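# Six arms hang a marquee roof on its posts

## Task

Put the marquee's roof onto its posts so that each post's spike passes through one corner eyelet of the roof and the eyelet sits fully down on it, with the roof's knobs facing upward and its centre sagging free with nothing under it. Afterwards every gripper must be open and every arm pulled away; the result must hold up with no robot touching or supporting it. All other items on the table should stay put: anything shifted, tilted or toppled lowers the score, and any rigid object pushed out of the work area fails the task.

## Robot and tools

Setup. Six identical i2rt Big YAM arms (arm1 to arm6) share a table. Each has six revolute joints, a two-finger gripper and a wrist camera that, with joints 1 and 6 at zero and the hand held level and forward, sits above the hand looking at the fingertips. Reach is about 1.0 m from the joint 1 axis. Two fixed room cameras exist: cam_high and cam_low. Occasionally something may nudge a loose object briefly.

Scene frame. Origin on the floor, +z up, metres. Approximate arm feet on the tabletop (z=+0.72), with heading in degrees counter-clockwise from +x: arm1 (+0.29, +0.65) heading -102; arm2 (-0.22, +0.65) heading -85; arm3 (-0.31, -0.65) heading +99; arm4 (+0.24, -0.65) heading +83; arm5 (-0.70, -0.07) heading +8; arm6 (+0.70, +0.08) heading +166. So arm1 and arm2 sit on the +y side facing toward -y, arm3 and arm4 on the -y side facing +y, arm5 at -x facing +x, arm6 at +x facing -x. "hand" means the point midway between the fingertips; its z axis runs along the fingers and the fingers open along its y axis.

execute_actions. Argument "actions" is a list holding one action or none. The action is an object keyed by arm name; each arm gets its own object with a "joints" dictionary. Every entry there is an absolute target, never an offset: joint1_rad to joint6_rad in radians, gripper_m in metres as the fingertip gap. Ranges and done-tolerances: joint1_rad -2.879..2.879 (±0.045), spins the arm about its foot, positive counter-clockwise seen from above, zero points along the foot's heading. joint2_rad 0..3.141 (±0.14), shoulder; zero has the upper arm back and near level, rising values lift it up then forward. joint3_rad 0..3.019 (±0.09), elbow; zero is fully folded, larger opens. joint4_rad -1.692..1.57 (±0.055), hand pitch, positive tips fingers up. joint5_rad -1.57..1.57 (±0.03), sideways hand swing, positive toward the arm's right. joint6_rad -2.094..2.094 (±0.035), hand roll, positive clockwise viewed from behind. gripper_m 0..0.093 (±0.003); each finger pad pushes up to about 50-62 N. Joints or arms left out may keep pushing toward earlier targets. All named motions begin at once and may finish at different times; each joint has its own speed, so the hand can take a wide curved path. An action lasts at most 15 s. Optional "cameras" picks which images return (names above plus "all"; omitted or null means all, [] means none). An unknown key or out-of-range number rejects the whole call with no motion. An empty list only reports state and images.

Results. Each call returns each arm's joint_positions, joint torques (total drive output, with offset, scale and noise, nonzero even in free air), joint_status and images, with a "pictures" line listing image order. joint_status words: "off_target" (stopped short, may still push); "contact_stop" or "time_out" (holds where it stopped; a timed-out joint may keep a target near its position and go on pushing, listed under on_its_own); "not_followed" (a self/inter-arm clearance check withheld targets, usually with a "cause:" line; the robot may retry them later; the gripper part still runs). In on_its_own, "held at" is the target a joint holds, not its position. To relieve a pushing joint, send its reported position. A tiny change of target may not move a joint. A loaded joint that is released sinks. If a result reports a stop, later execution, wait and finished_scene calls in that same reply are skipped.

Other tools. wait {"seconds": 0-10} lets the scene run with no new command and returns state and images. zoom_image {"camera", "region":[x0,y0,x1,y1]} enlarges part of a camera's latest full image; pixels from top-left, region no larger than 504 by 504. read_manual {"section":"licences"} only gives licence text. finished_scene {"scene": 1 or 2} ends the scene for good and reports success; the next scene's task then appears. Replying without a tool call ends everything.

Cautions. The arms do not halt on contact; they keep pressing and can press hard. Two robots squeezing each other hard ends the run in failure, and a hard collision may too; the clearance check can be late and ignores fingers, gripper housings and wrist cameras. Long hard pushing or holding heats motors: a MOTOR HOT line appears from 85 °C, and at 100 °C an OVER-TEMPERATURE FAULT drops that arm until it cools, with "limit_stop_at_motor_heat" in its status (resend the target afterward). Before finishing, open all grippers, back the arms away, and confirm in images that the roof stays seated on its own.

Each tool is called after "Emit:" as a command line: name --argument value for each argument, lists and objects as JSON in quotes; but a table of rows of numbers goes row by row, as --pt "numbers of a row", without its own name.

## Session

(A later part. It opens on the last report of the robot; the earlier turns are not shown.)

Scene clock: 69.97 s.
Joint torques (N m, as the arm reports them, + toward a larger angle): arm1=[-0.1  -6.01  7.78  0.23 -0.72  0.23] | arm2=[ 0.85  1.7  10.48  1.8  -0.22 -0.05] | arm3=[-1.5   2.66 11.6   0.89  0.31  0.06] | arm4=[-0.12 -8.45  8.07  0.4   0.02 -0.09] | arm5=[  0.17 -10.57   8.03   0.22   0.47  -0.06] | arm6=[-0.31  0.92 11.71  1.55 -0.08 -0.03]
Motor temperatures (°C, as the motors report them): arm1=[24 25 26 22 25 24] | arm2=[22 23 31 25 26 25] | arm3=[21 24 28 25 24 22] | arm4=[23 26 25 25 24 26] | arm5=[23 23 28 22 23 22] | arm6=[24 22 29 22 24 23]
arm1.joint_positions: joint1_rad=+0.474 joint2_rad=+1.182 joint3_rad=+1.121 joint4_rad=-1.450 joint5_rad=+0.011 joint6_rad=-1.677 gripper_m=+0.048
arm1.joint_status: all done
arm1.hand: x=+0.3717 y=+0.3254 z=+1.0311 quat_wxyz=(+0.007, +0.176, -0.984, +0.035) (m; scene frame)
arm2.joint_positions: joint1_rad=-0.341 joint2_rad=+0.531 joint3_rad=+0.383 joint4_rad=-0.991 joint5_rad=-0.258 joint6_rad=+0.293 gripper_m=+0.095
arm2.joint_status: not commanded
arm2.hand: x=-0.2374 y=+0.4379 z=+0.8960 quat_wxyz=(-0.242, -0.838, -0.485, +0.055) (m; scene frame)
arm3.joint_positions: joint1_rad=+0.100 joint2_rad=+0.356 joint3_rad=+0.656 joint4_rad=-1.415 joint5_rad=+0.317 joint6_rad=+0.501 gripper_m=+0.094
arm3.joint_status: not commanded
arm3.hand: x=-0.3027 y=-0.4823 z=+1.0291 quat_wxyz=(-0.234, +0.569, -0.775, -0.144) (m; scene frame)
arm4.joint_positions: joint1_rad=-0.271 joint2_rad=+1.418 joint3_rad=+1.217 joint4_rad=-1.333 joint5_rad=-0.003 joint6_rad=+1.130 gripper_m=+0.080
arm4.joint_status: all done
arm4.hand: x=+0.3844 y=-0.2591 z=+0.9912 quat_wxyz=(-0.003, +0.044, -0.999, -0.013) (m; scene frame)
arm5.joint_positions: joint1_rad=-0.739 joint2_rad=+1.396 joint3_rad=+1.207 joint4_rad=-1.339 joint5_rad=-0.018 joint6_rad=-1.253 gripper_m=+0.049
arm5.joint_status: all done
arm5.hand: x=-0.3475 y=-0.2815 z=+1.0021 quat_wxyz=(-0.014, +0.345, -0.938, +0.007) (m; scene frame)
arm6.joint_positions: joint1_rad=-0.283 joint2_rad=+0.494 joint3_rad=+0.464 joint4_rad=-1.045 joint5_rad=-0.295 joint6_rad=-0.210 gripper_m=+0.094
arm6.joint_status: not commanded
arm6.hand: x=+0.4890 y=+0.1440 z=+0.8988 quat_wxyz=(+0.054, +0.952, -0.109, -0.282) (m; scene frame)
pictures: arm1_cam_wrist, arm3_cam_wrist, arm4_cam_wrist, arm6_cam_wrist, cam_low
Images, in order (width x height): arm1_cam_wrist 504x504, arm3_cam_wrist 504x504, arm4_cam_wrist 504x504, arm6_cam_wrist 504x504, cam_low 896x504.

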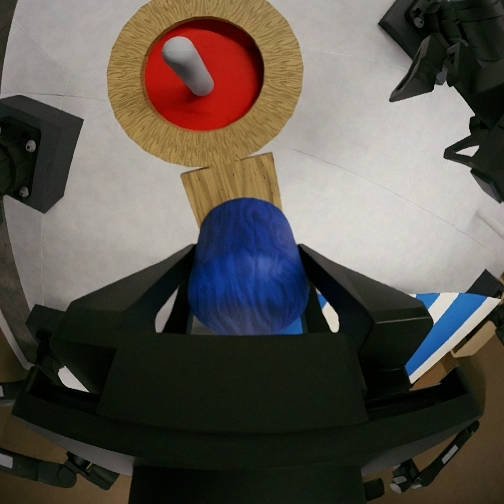

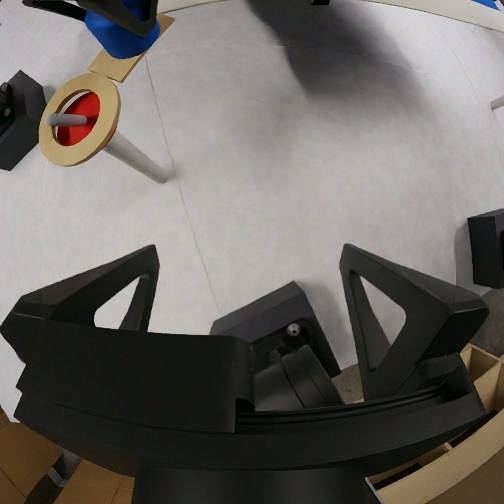

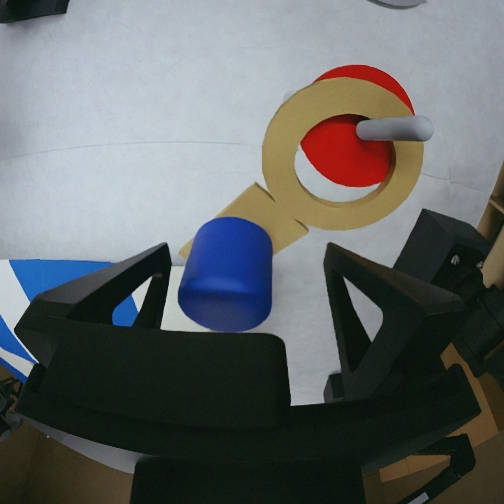

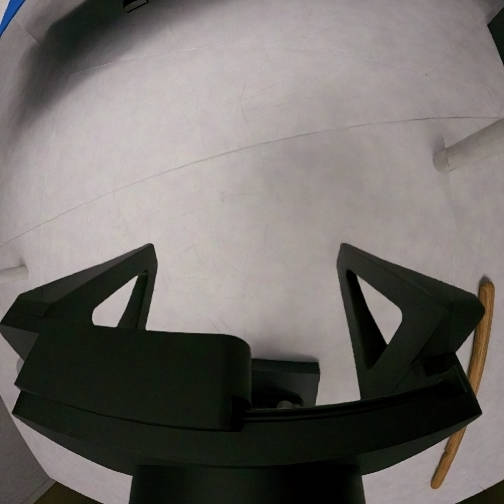

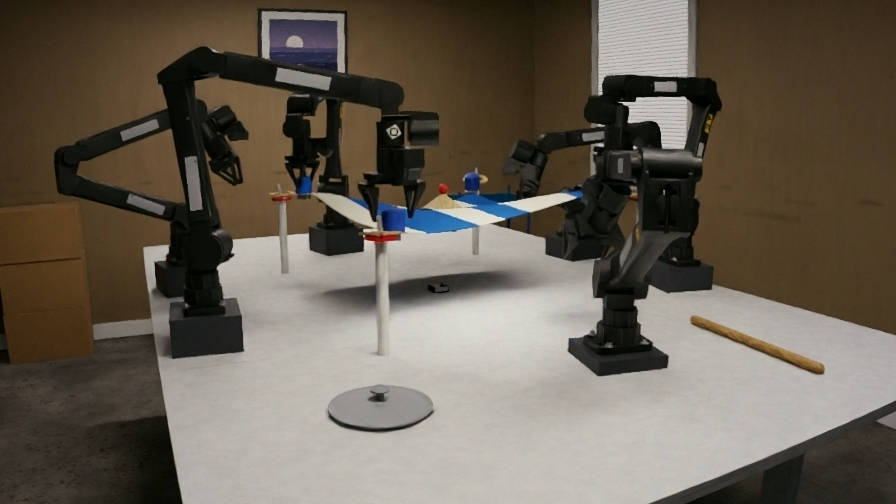

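Emit:
execute_actions --actions '[{"arm1":{"joints":{"joint3_rad":1.125,"joint4_rad":-1.45,"gripper_m":0.08}},"arm4":{"joints":{"joint3_rad":1.5,"joint4_rad":-1.6}},"arm5":{"joints":{"gripper_m":0.08}}}]' --cameras '["arm1_cam_wrist","arm3_cam_wrist","arm4_cam_wrist","cam_low","cam_high"]'

Scene clock: 72.60 s.
Joint torques (N m, as the arm reports them, + toward a larger angle): arm1=[-0.13 -6.23 10.06  0.   -0.43  0.21] | arm2=[ 0.74  1.04 10.43  1.65 -0.2  -0.02] | arm3=[-1.55  2.66 11.6   0.88  0.31  0.06] | arm4=[-0.63 -9.09 12.41 -0.3   0.04 -0.07] | arm5=[  0.48 -10.7    8.04   0.16   0.    -0.04] | arm6=[-0.32  0.93 11.7   1.56 -0.08 -0.03]
Motor temperatures (°C, as the motors report them): arm1=[24 25 26 22 25 24] | arm2=[22 23 31 25 26 25] | arm3=[21 24 28 25 24 22] | arm4=[23 26 25 25 24 26] | arm5=[23 23 28 22 23 22] | arm6=[24 22 29 22 24 23]
arm1.joint_positions: joint1_rad=+0.474 joint2_rad=+1.182 joint3_rad=+1.121 joint4_rad=-1.450 joint5_rad=+0.004 joint6_rad=-1.677 gripper_m=+0.080
arm1.joint_status: all done
arm1.hand: x=+0.3729 y=+0.3257 z=+1.0311 quat_wxyz=(+0.004, +0.176, -0.984, +0.035) (m; scene frame)
arm2.joint_positions: joint1_rad=-0.341 joint2_rad=+0.531 joint3_rad=+0.383 joint4_rad=-0.991 joint5_rad=-0.258 joint6_rad=+0.293 gripper_m=+0.095
arm2.joint_status: not commanded
arm2.hand: x=-0.2374 y=+0.4379 z=+0.8960 quat_wxyz=(-0.242, -0.838, -0.485, +0.055) (m; scene frame)
arm3.joint_positions: joint1_rad=+0.100 joint2_rad=+0.356 joint3_rad=+0.656 joint4_rad=-1.415 joint5_rad=+0.317 joint6_rad=+0.501 gripper_m=+0.094
arm3.joint_status: not commanded
arm3.hand: x=-0.3027 y=-0.4823 z=+1.0291 quat_wxyz=(-0.234, +0.569, -0.775, -0.144) (m; scene frame)
arm4.joint_positions: joint1_rad=-0.271 joint2_rad=+1.422 joint3_rad=+1.457 joint4_rad=-1.591 joint5_rad=-0.002 joint6_rad=+1.130 gripper_m=+0.080
arm4.joint_status: all done
arm4.hand: x=+0.3861 y=-0.2550 z=+1.0805 quat_wxyz=(+0.001, +0.044, -0.999, -0.002) (m; scene frame)
arm5.joint_positions: joint1_rad=-0.745 joint2_rad=+1.396 joint3_rad=+1.207 joint4_rad=-1.339 joint5_rad=-0.003 joint6_rad=-1.256 gripper_m=+0.080
arm5.joint_status: all done
arm5.hand: x=-0.3502 y=-0.2859 z=+1.0021 quat_wxyz=(-0.009, +0.343, -0.939, +0.012) (m; scene frame)
arm6.joint_positions: joint1_rad=-0.283 joint2_rad=+0.494 joint3_rad=+0.464 joint4_rad=-1.045 joint5_rad=-0.295 joint6_rad=-0.210 gripper_m=+0.094
arm6.joint_status: not commanded
arm6.hand: x=+0.4890 y=+0.1440 z=+0.8988 quat_wxyz=(+0.054, +0.952, -0.109, -0.282) (m; scene frame)
pictures: arm1_cam_wrist, arm3_cam_wrist, arm4_cam_wrist, cam_high, cam_low
Images, in order (width x height): arm1_cam_wrist 504x504, arm3_cam_wrist 504x504, arm4_cam_wrist 504x504, cam_high 896x504, cam_low 896x504.

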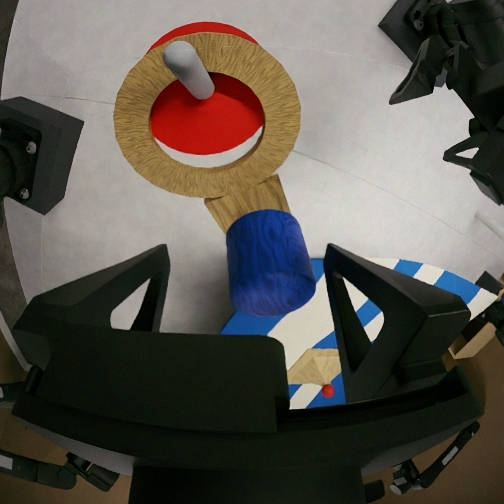

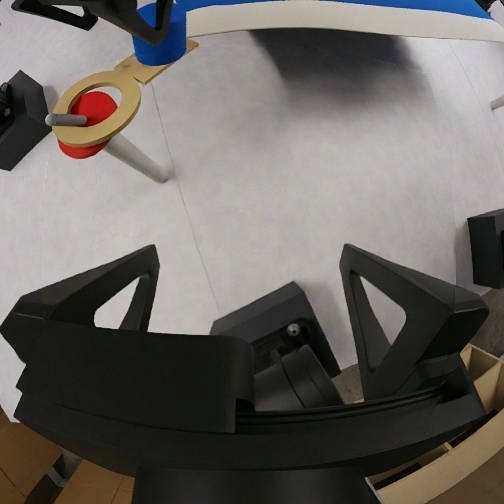

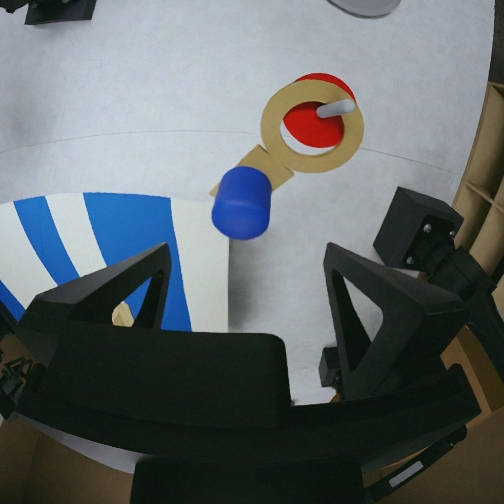

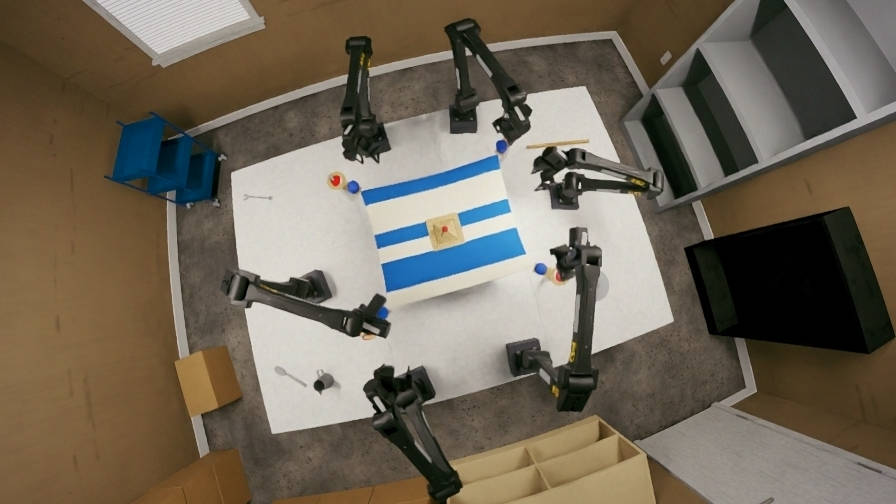

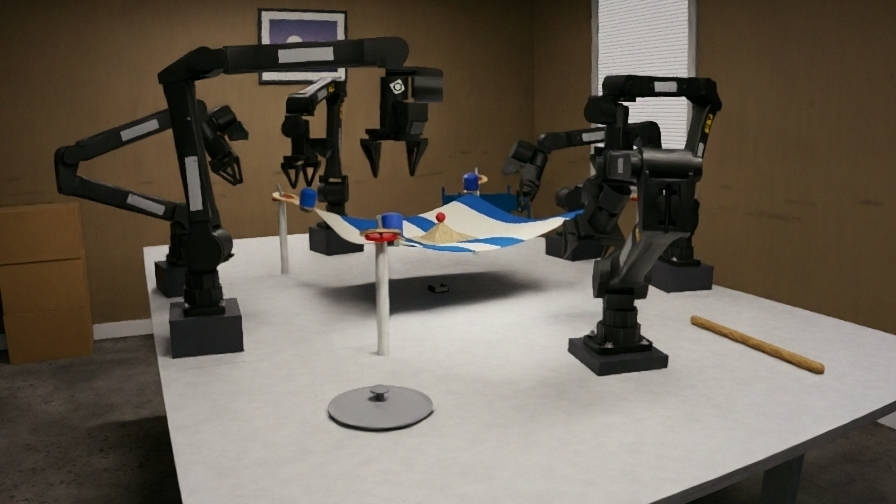

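Emit:
execute_actions --actions '[{"arm1":{"joints":{"joint3_rad":1.4,"joint4_rad":-1.69,"gripper_m":0.092}},"arm4":{"joints":{"joint2_rad":0.6,"joint1_rad":0.0}},"arm5":{"joints":{"joint3_rad":1.49,"joint4_rad":-1.6,"gripper_m":0.092}}}]' --cameras '["arm1_cam_wrist","cam_low","cam_high"]'

Scene clock: 74.47 s.
Joint torques (N m, as the arm reports them, + toward a larger angle): arm1=[-0.04 -5.29 12.85 -0.49 -0.4   0.23] | arm2=[ 1.    1.33 10.42  1.62 -0.16  0.01] | arm3=[-1.49  2.7  11.59  0.89  0.31  0.06] | arm4=[-1.78  5.05  8.36  1.26  0.   -0.14] | arm5=[ 0.25 -9.58 11.78 -0.15 -0.01 -0.04] | arm6=[-0.36  0.94 11.71  1.56 -0.08 -0.03]
Motor temperatures (°C, as the motors report them): arm1=[24 25 26 22 25 24] | arm2=[22 23 31 25 26 25] | arm3=[21 24 28 25 24 22] | arm4=[23 26 26 25 24 26] | arm5=[23 23 28 22 23 22] | arm6=[24 22 29 22 24 23]
arm1.joint_positions: joint1_rad=+0.474 joint2_rad=+1.170 joint3_rad=+1.359 joint4_rad=-1.674 joint5_rad=+0.004 joint6_rad=-1.677 gripper_m=+0.092
arm1.joint_status: all done
arm1.hand: x=+0.3725 y=+0.3305 z=+1.1255 quat_wxyz=(+0.003, +0.176, -0.983, +0.048) (m; scene frame)
arm2.joint_positions: joint1_rad=-0.341 joint2_rad=+0.531 joint3_rad=+0.383 joint4_rad=-0.991 joint5_rad=-0.258 joint6_rad=+0.293 gripper_m=+0.095
arm2.joint_status: not commanded
arm2.hand: x=-0.2374 y=+0.4379 z=+0.8960 quat_wxyz=(-0.242, -0.838, -0.485, +0.055) (m; scene frame)
arm3.joint_positions: joint1_rad=+0.100 joint2_rad=+0.356 joint3_rad=+0.656 joint4_rad=-1.415 joint5_rad=+0.317 joint6_rad=+0.501 gripper_m=+0.094
arm3.joint_status: not commanded
arm3.hand: x=-0.3027 y=-0.4823 z=+1.0291 quat_wxyz=(-0.234, +0.569, -0.775, -0.144) (m; scene frame)
arm4.joint_positions: joint1_rad=+0.009 joint2_rad=+0.588 joint3_rad=+1.483 joint4_rad=-1.595 joint5_rad=-0.002 joint6_rad=+1.128 gripper_m=+0.080
arm4.joint_status: all done
arm4.hand: x=+0.2554 y=-0.4737 z=+1.3372 quat_wxyz=(-0.103, +0.167, -0.893, -0.404) (m; scene frame)
arm5.joint_positions: joint1_rad=-0.745 joint2_rad=+1.381 joint3_rad=+1.453 joint4_rad=-1.590 joint5_rad=-0.003 joint6_rad=-1.256 gripper_m=+0.092
arm5.joint_status: all done
arm5.hand: x=-0.3468 y=-0.2875 z=+1.1012 quat_wxyz=(-0.012, +0.343, -0.939, +0.016) (m; scene frame)
arm6.joint_positions: joint1_rad=-0.283 joint2_rad=+0.494 joint3_rad=+0.464 joint4_rad=-1.045 joint5_rad=-0.295 joint6_rad=-0.210 gripper_m=+0.094
arm6.joint_status: not commanded
arm6.hand: x=+0.4890 y=+0.1440 z=+0.8988 quat_wxyz=(+0.054, +0.952, -0.109, -0.282) (m; scene frame)
pictures: arm1_cam_wrist, cam_high, cam_low
Images, in order (width x height): arm1_cam_wrist 504x504, cam_high 896x504, cam_low 896x504.

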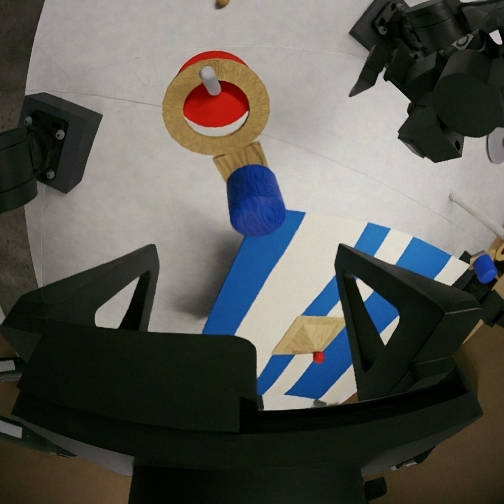

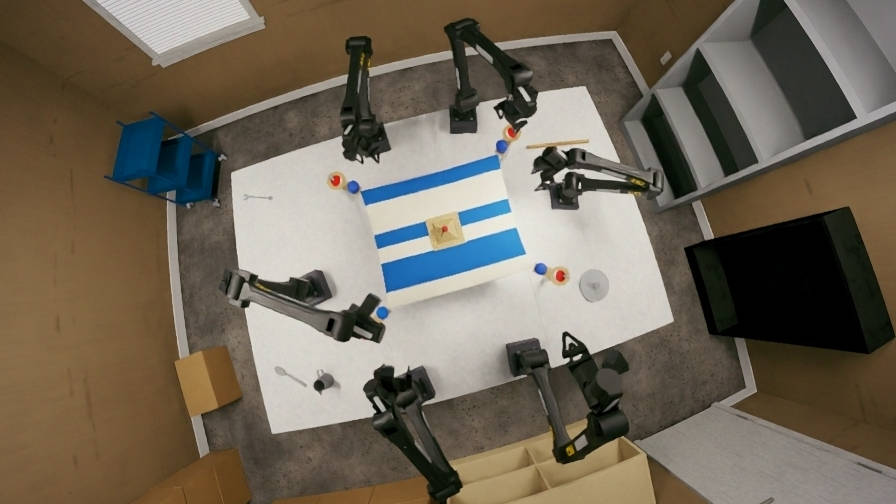

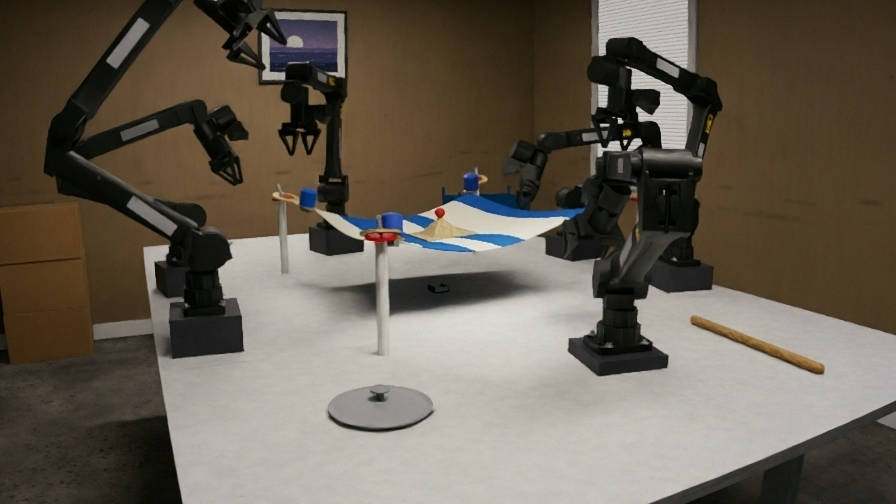

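Emit:
execute_actions --actions '[{"arm1":{"joints":{"joint2_rad":0.6,"joint1_rad":0.0}},"arm5":{"joints":{"joint2_rad":0.6,"joint1_rad":0.0}},"arm2":{"joints":{"joint3_rad":0.65,"joint4_rad":-1.45}},"arm6":{"joints":{"joint3_rad":0.65,"joint4_rad":-1.45}}}]' --cameras '["cam_low","cam_high"]'

Scene clock: 76.63 s.
Joint torques (N m, as the arm reports them, + toward a larger angle): arm1=[-1.24  2.62  9.71  0.47 -0.3   0.27] | arm2=[ 0.83  1.55 10.53  0.7  -0.21  0.01] | arm3=[-1.53  2.69 11.6   0.89  0.3   0.06] | arm4=[-1.06  5.11  8.4   1.49 -0.04 -0.13] | arm5=[ 1.47  4.45  7.87  1.42 -0.01  0.04] | arm6=[-0.32  1.43 11.7   0.66 -0.1  -0.04]
Motor temperatures (°C, as the motors report them): arm1=[24 25 26 22 25 24] | arm2=[22 23 31 25 26 25] | arm3=[21 24 28 25 24 22] | arm4=[23 26 25 25 24 26] | arm5=[23 23 28 22 23 22] | arm6=[24 22 29 22 24 23]
arm1.joint_positions: joint1_rad=+0.008 joint2_rad=+0.602 joint3_rad=+1.378 joint4_rad=-1.676 joint5_rad=+0.002 joint6_rad=-1.677 gripper_m=+0.092
arm1.joint_status: all done
arm1.hand: x=+0.2544 y=+0.4858 z=+1.2679 quat_wxyz=(+0.057, -0.052, -0.941, +0.330) (m; scene frame)
arm2.joint_positions: joint1_rad=-0.341 joint2_rad=+0.531 joint3_rad=+0.618 joint4_rad=-1.439 joint5_rad=-0.258 joint6_rad=+0.293 gripper_m=+0.095
arm2.joint_status: all done
arm2.hand: x=-0.2255 y=+0.4820 z=+0.9691 quat_wxyz=(-0.169, -0.859, -0.482, -0.020) (m; scene frame)
arm3.joint_positions: joint1_rad=+0.100 joint2_rad=+0.356 joint3_rad=+0.656 joint4_rad=-1.415 joint5_rad=+0.317 joint6_rad=+0.501 gripper_m=+0.094
arm3.joint_status: not commanded
arm3.hand: x=-0.3027 y=-0.4823 z=+1.0291 quat_wxyz=(-0.234, +0.569, -0.775, -0.144) (m; scene frame)
arm4.joint_positions: joint1_rad=+0.009 joint2_rad=+0.588 joint3_rad=+1.483 joint4_rad=-1.595 joint5_rad=-0.002 joint6_rad=+1.128 gripper_m=+0.080
arm4.joint_status: not commanded
arm4.hand: x=+0.2554 y=-0.4737 z=+1.3372 quat_wxyz=(-0.103, +0.167, -0.893, -0.404) (m; scene frame)
arm5.joint_positions: joint1_rad=-0.005 joint2_rad=+0.589 joint3_rad=+1.481 joint4_rad=-1.592 joint5_rad=-0.002 joint6_rad=-1.257 gripper_m=+0.092
arm5.joint_status: all done
arm5.hand: x=-0.5233 y=-0.0400 z=+1.3436 quat_wxyz=(-0.359, +0.600, -0.684, +0.209) (m; scene frame)
arm6.joint_positions: joint1_rad=-0.283 joint2_rad=+0.494 joint3_rad=+0.616 joint4_rad=-1.443 joint5_rad=-0.295 joint6_rad=-0.210 gripper_m=+0.094
arm6.joint_status: all done
arm6.hand: x=+0.5393 y=+0.1166 z=+0.9353 quat_wxyz=(+0.100, +0.972, -0.129, -0.171) (m; scene frame)
pictures: cam_high, cam_low
Images, in order (width x height): cam_high 896x504, cam_low 896x504.

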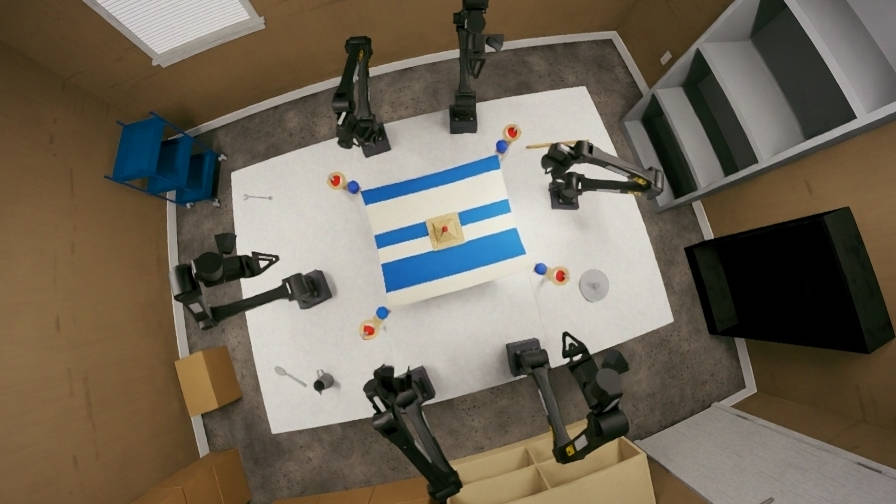

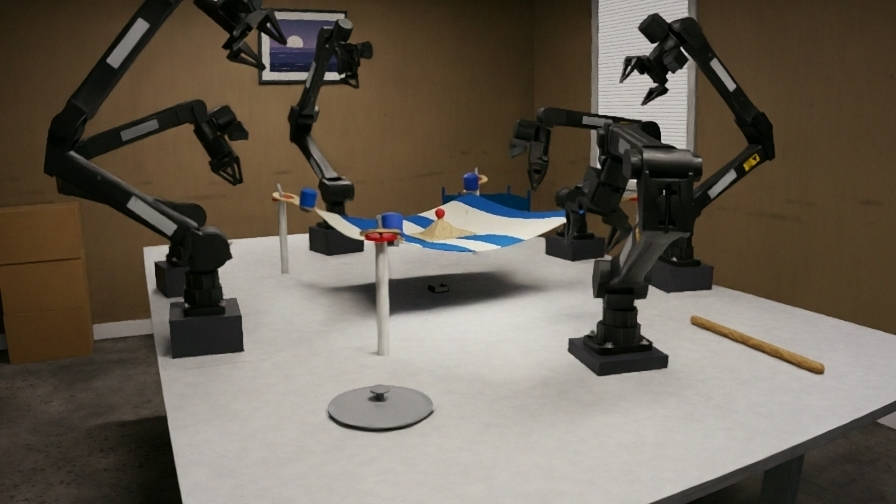

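Now verify each corner's seating.

Emit:
zoom_image --camera "cam_low" --region '[255, 165, 345, 230]'

Emit:
zoom_image --camera "cam_low" --region '[335, 190, 435, 265]'

Emit:
zoom_image --camera "cam_high" --region '[470, 105, 560, 175]'

Emit:
zoom_image --camera "cam_high" --region '[310, 160, 400, 230]'

Region (255, 165, 345, 230) of cam_low's 896x504 image, scaled by 5.600, with more detail than that image has.

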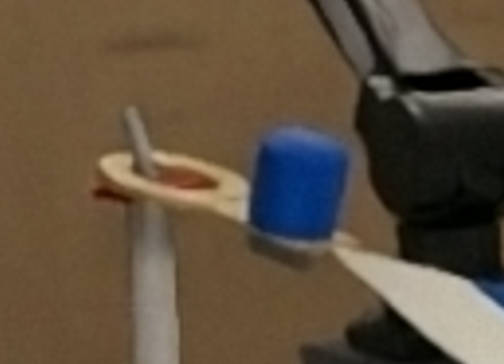

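Region (335, 190, 435, 265) of cam_low's 896x504 image, scaled by 5.040, with more detail than that image has; it fills the top 378 rows of this view, and the rest is white.

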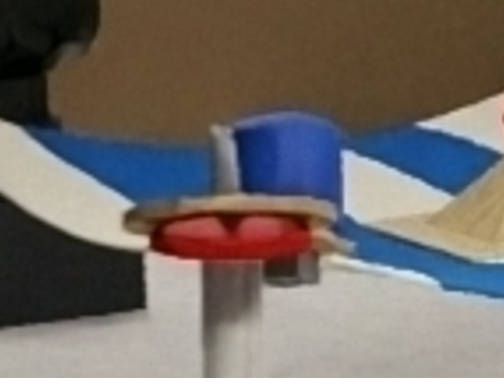

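Region (470, 105, 560, 175) of cam_high's 896x504 image, scaled by 5.600, with more detail than that image has.

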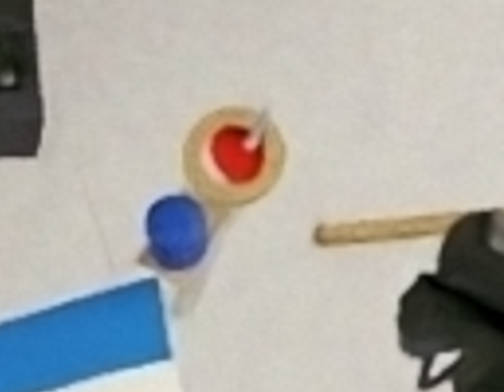

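Region (310, 160, 400, 230) of cam_high's 896x504 image, scaled by 5.600, with more detail than that image has.

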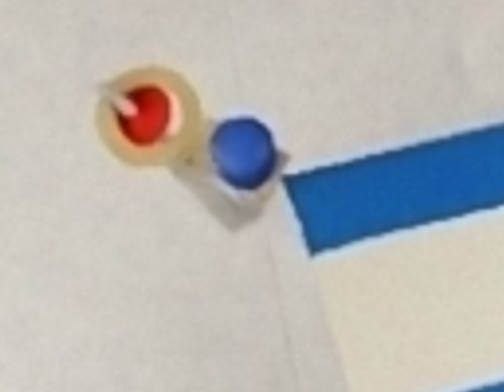

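Emit:
finished_scene --scene 1

The scene is finished: the task was done.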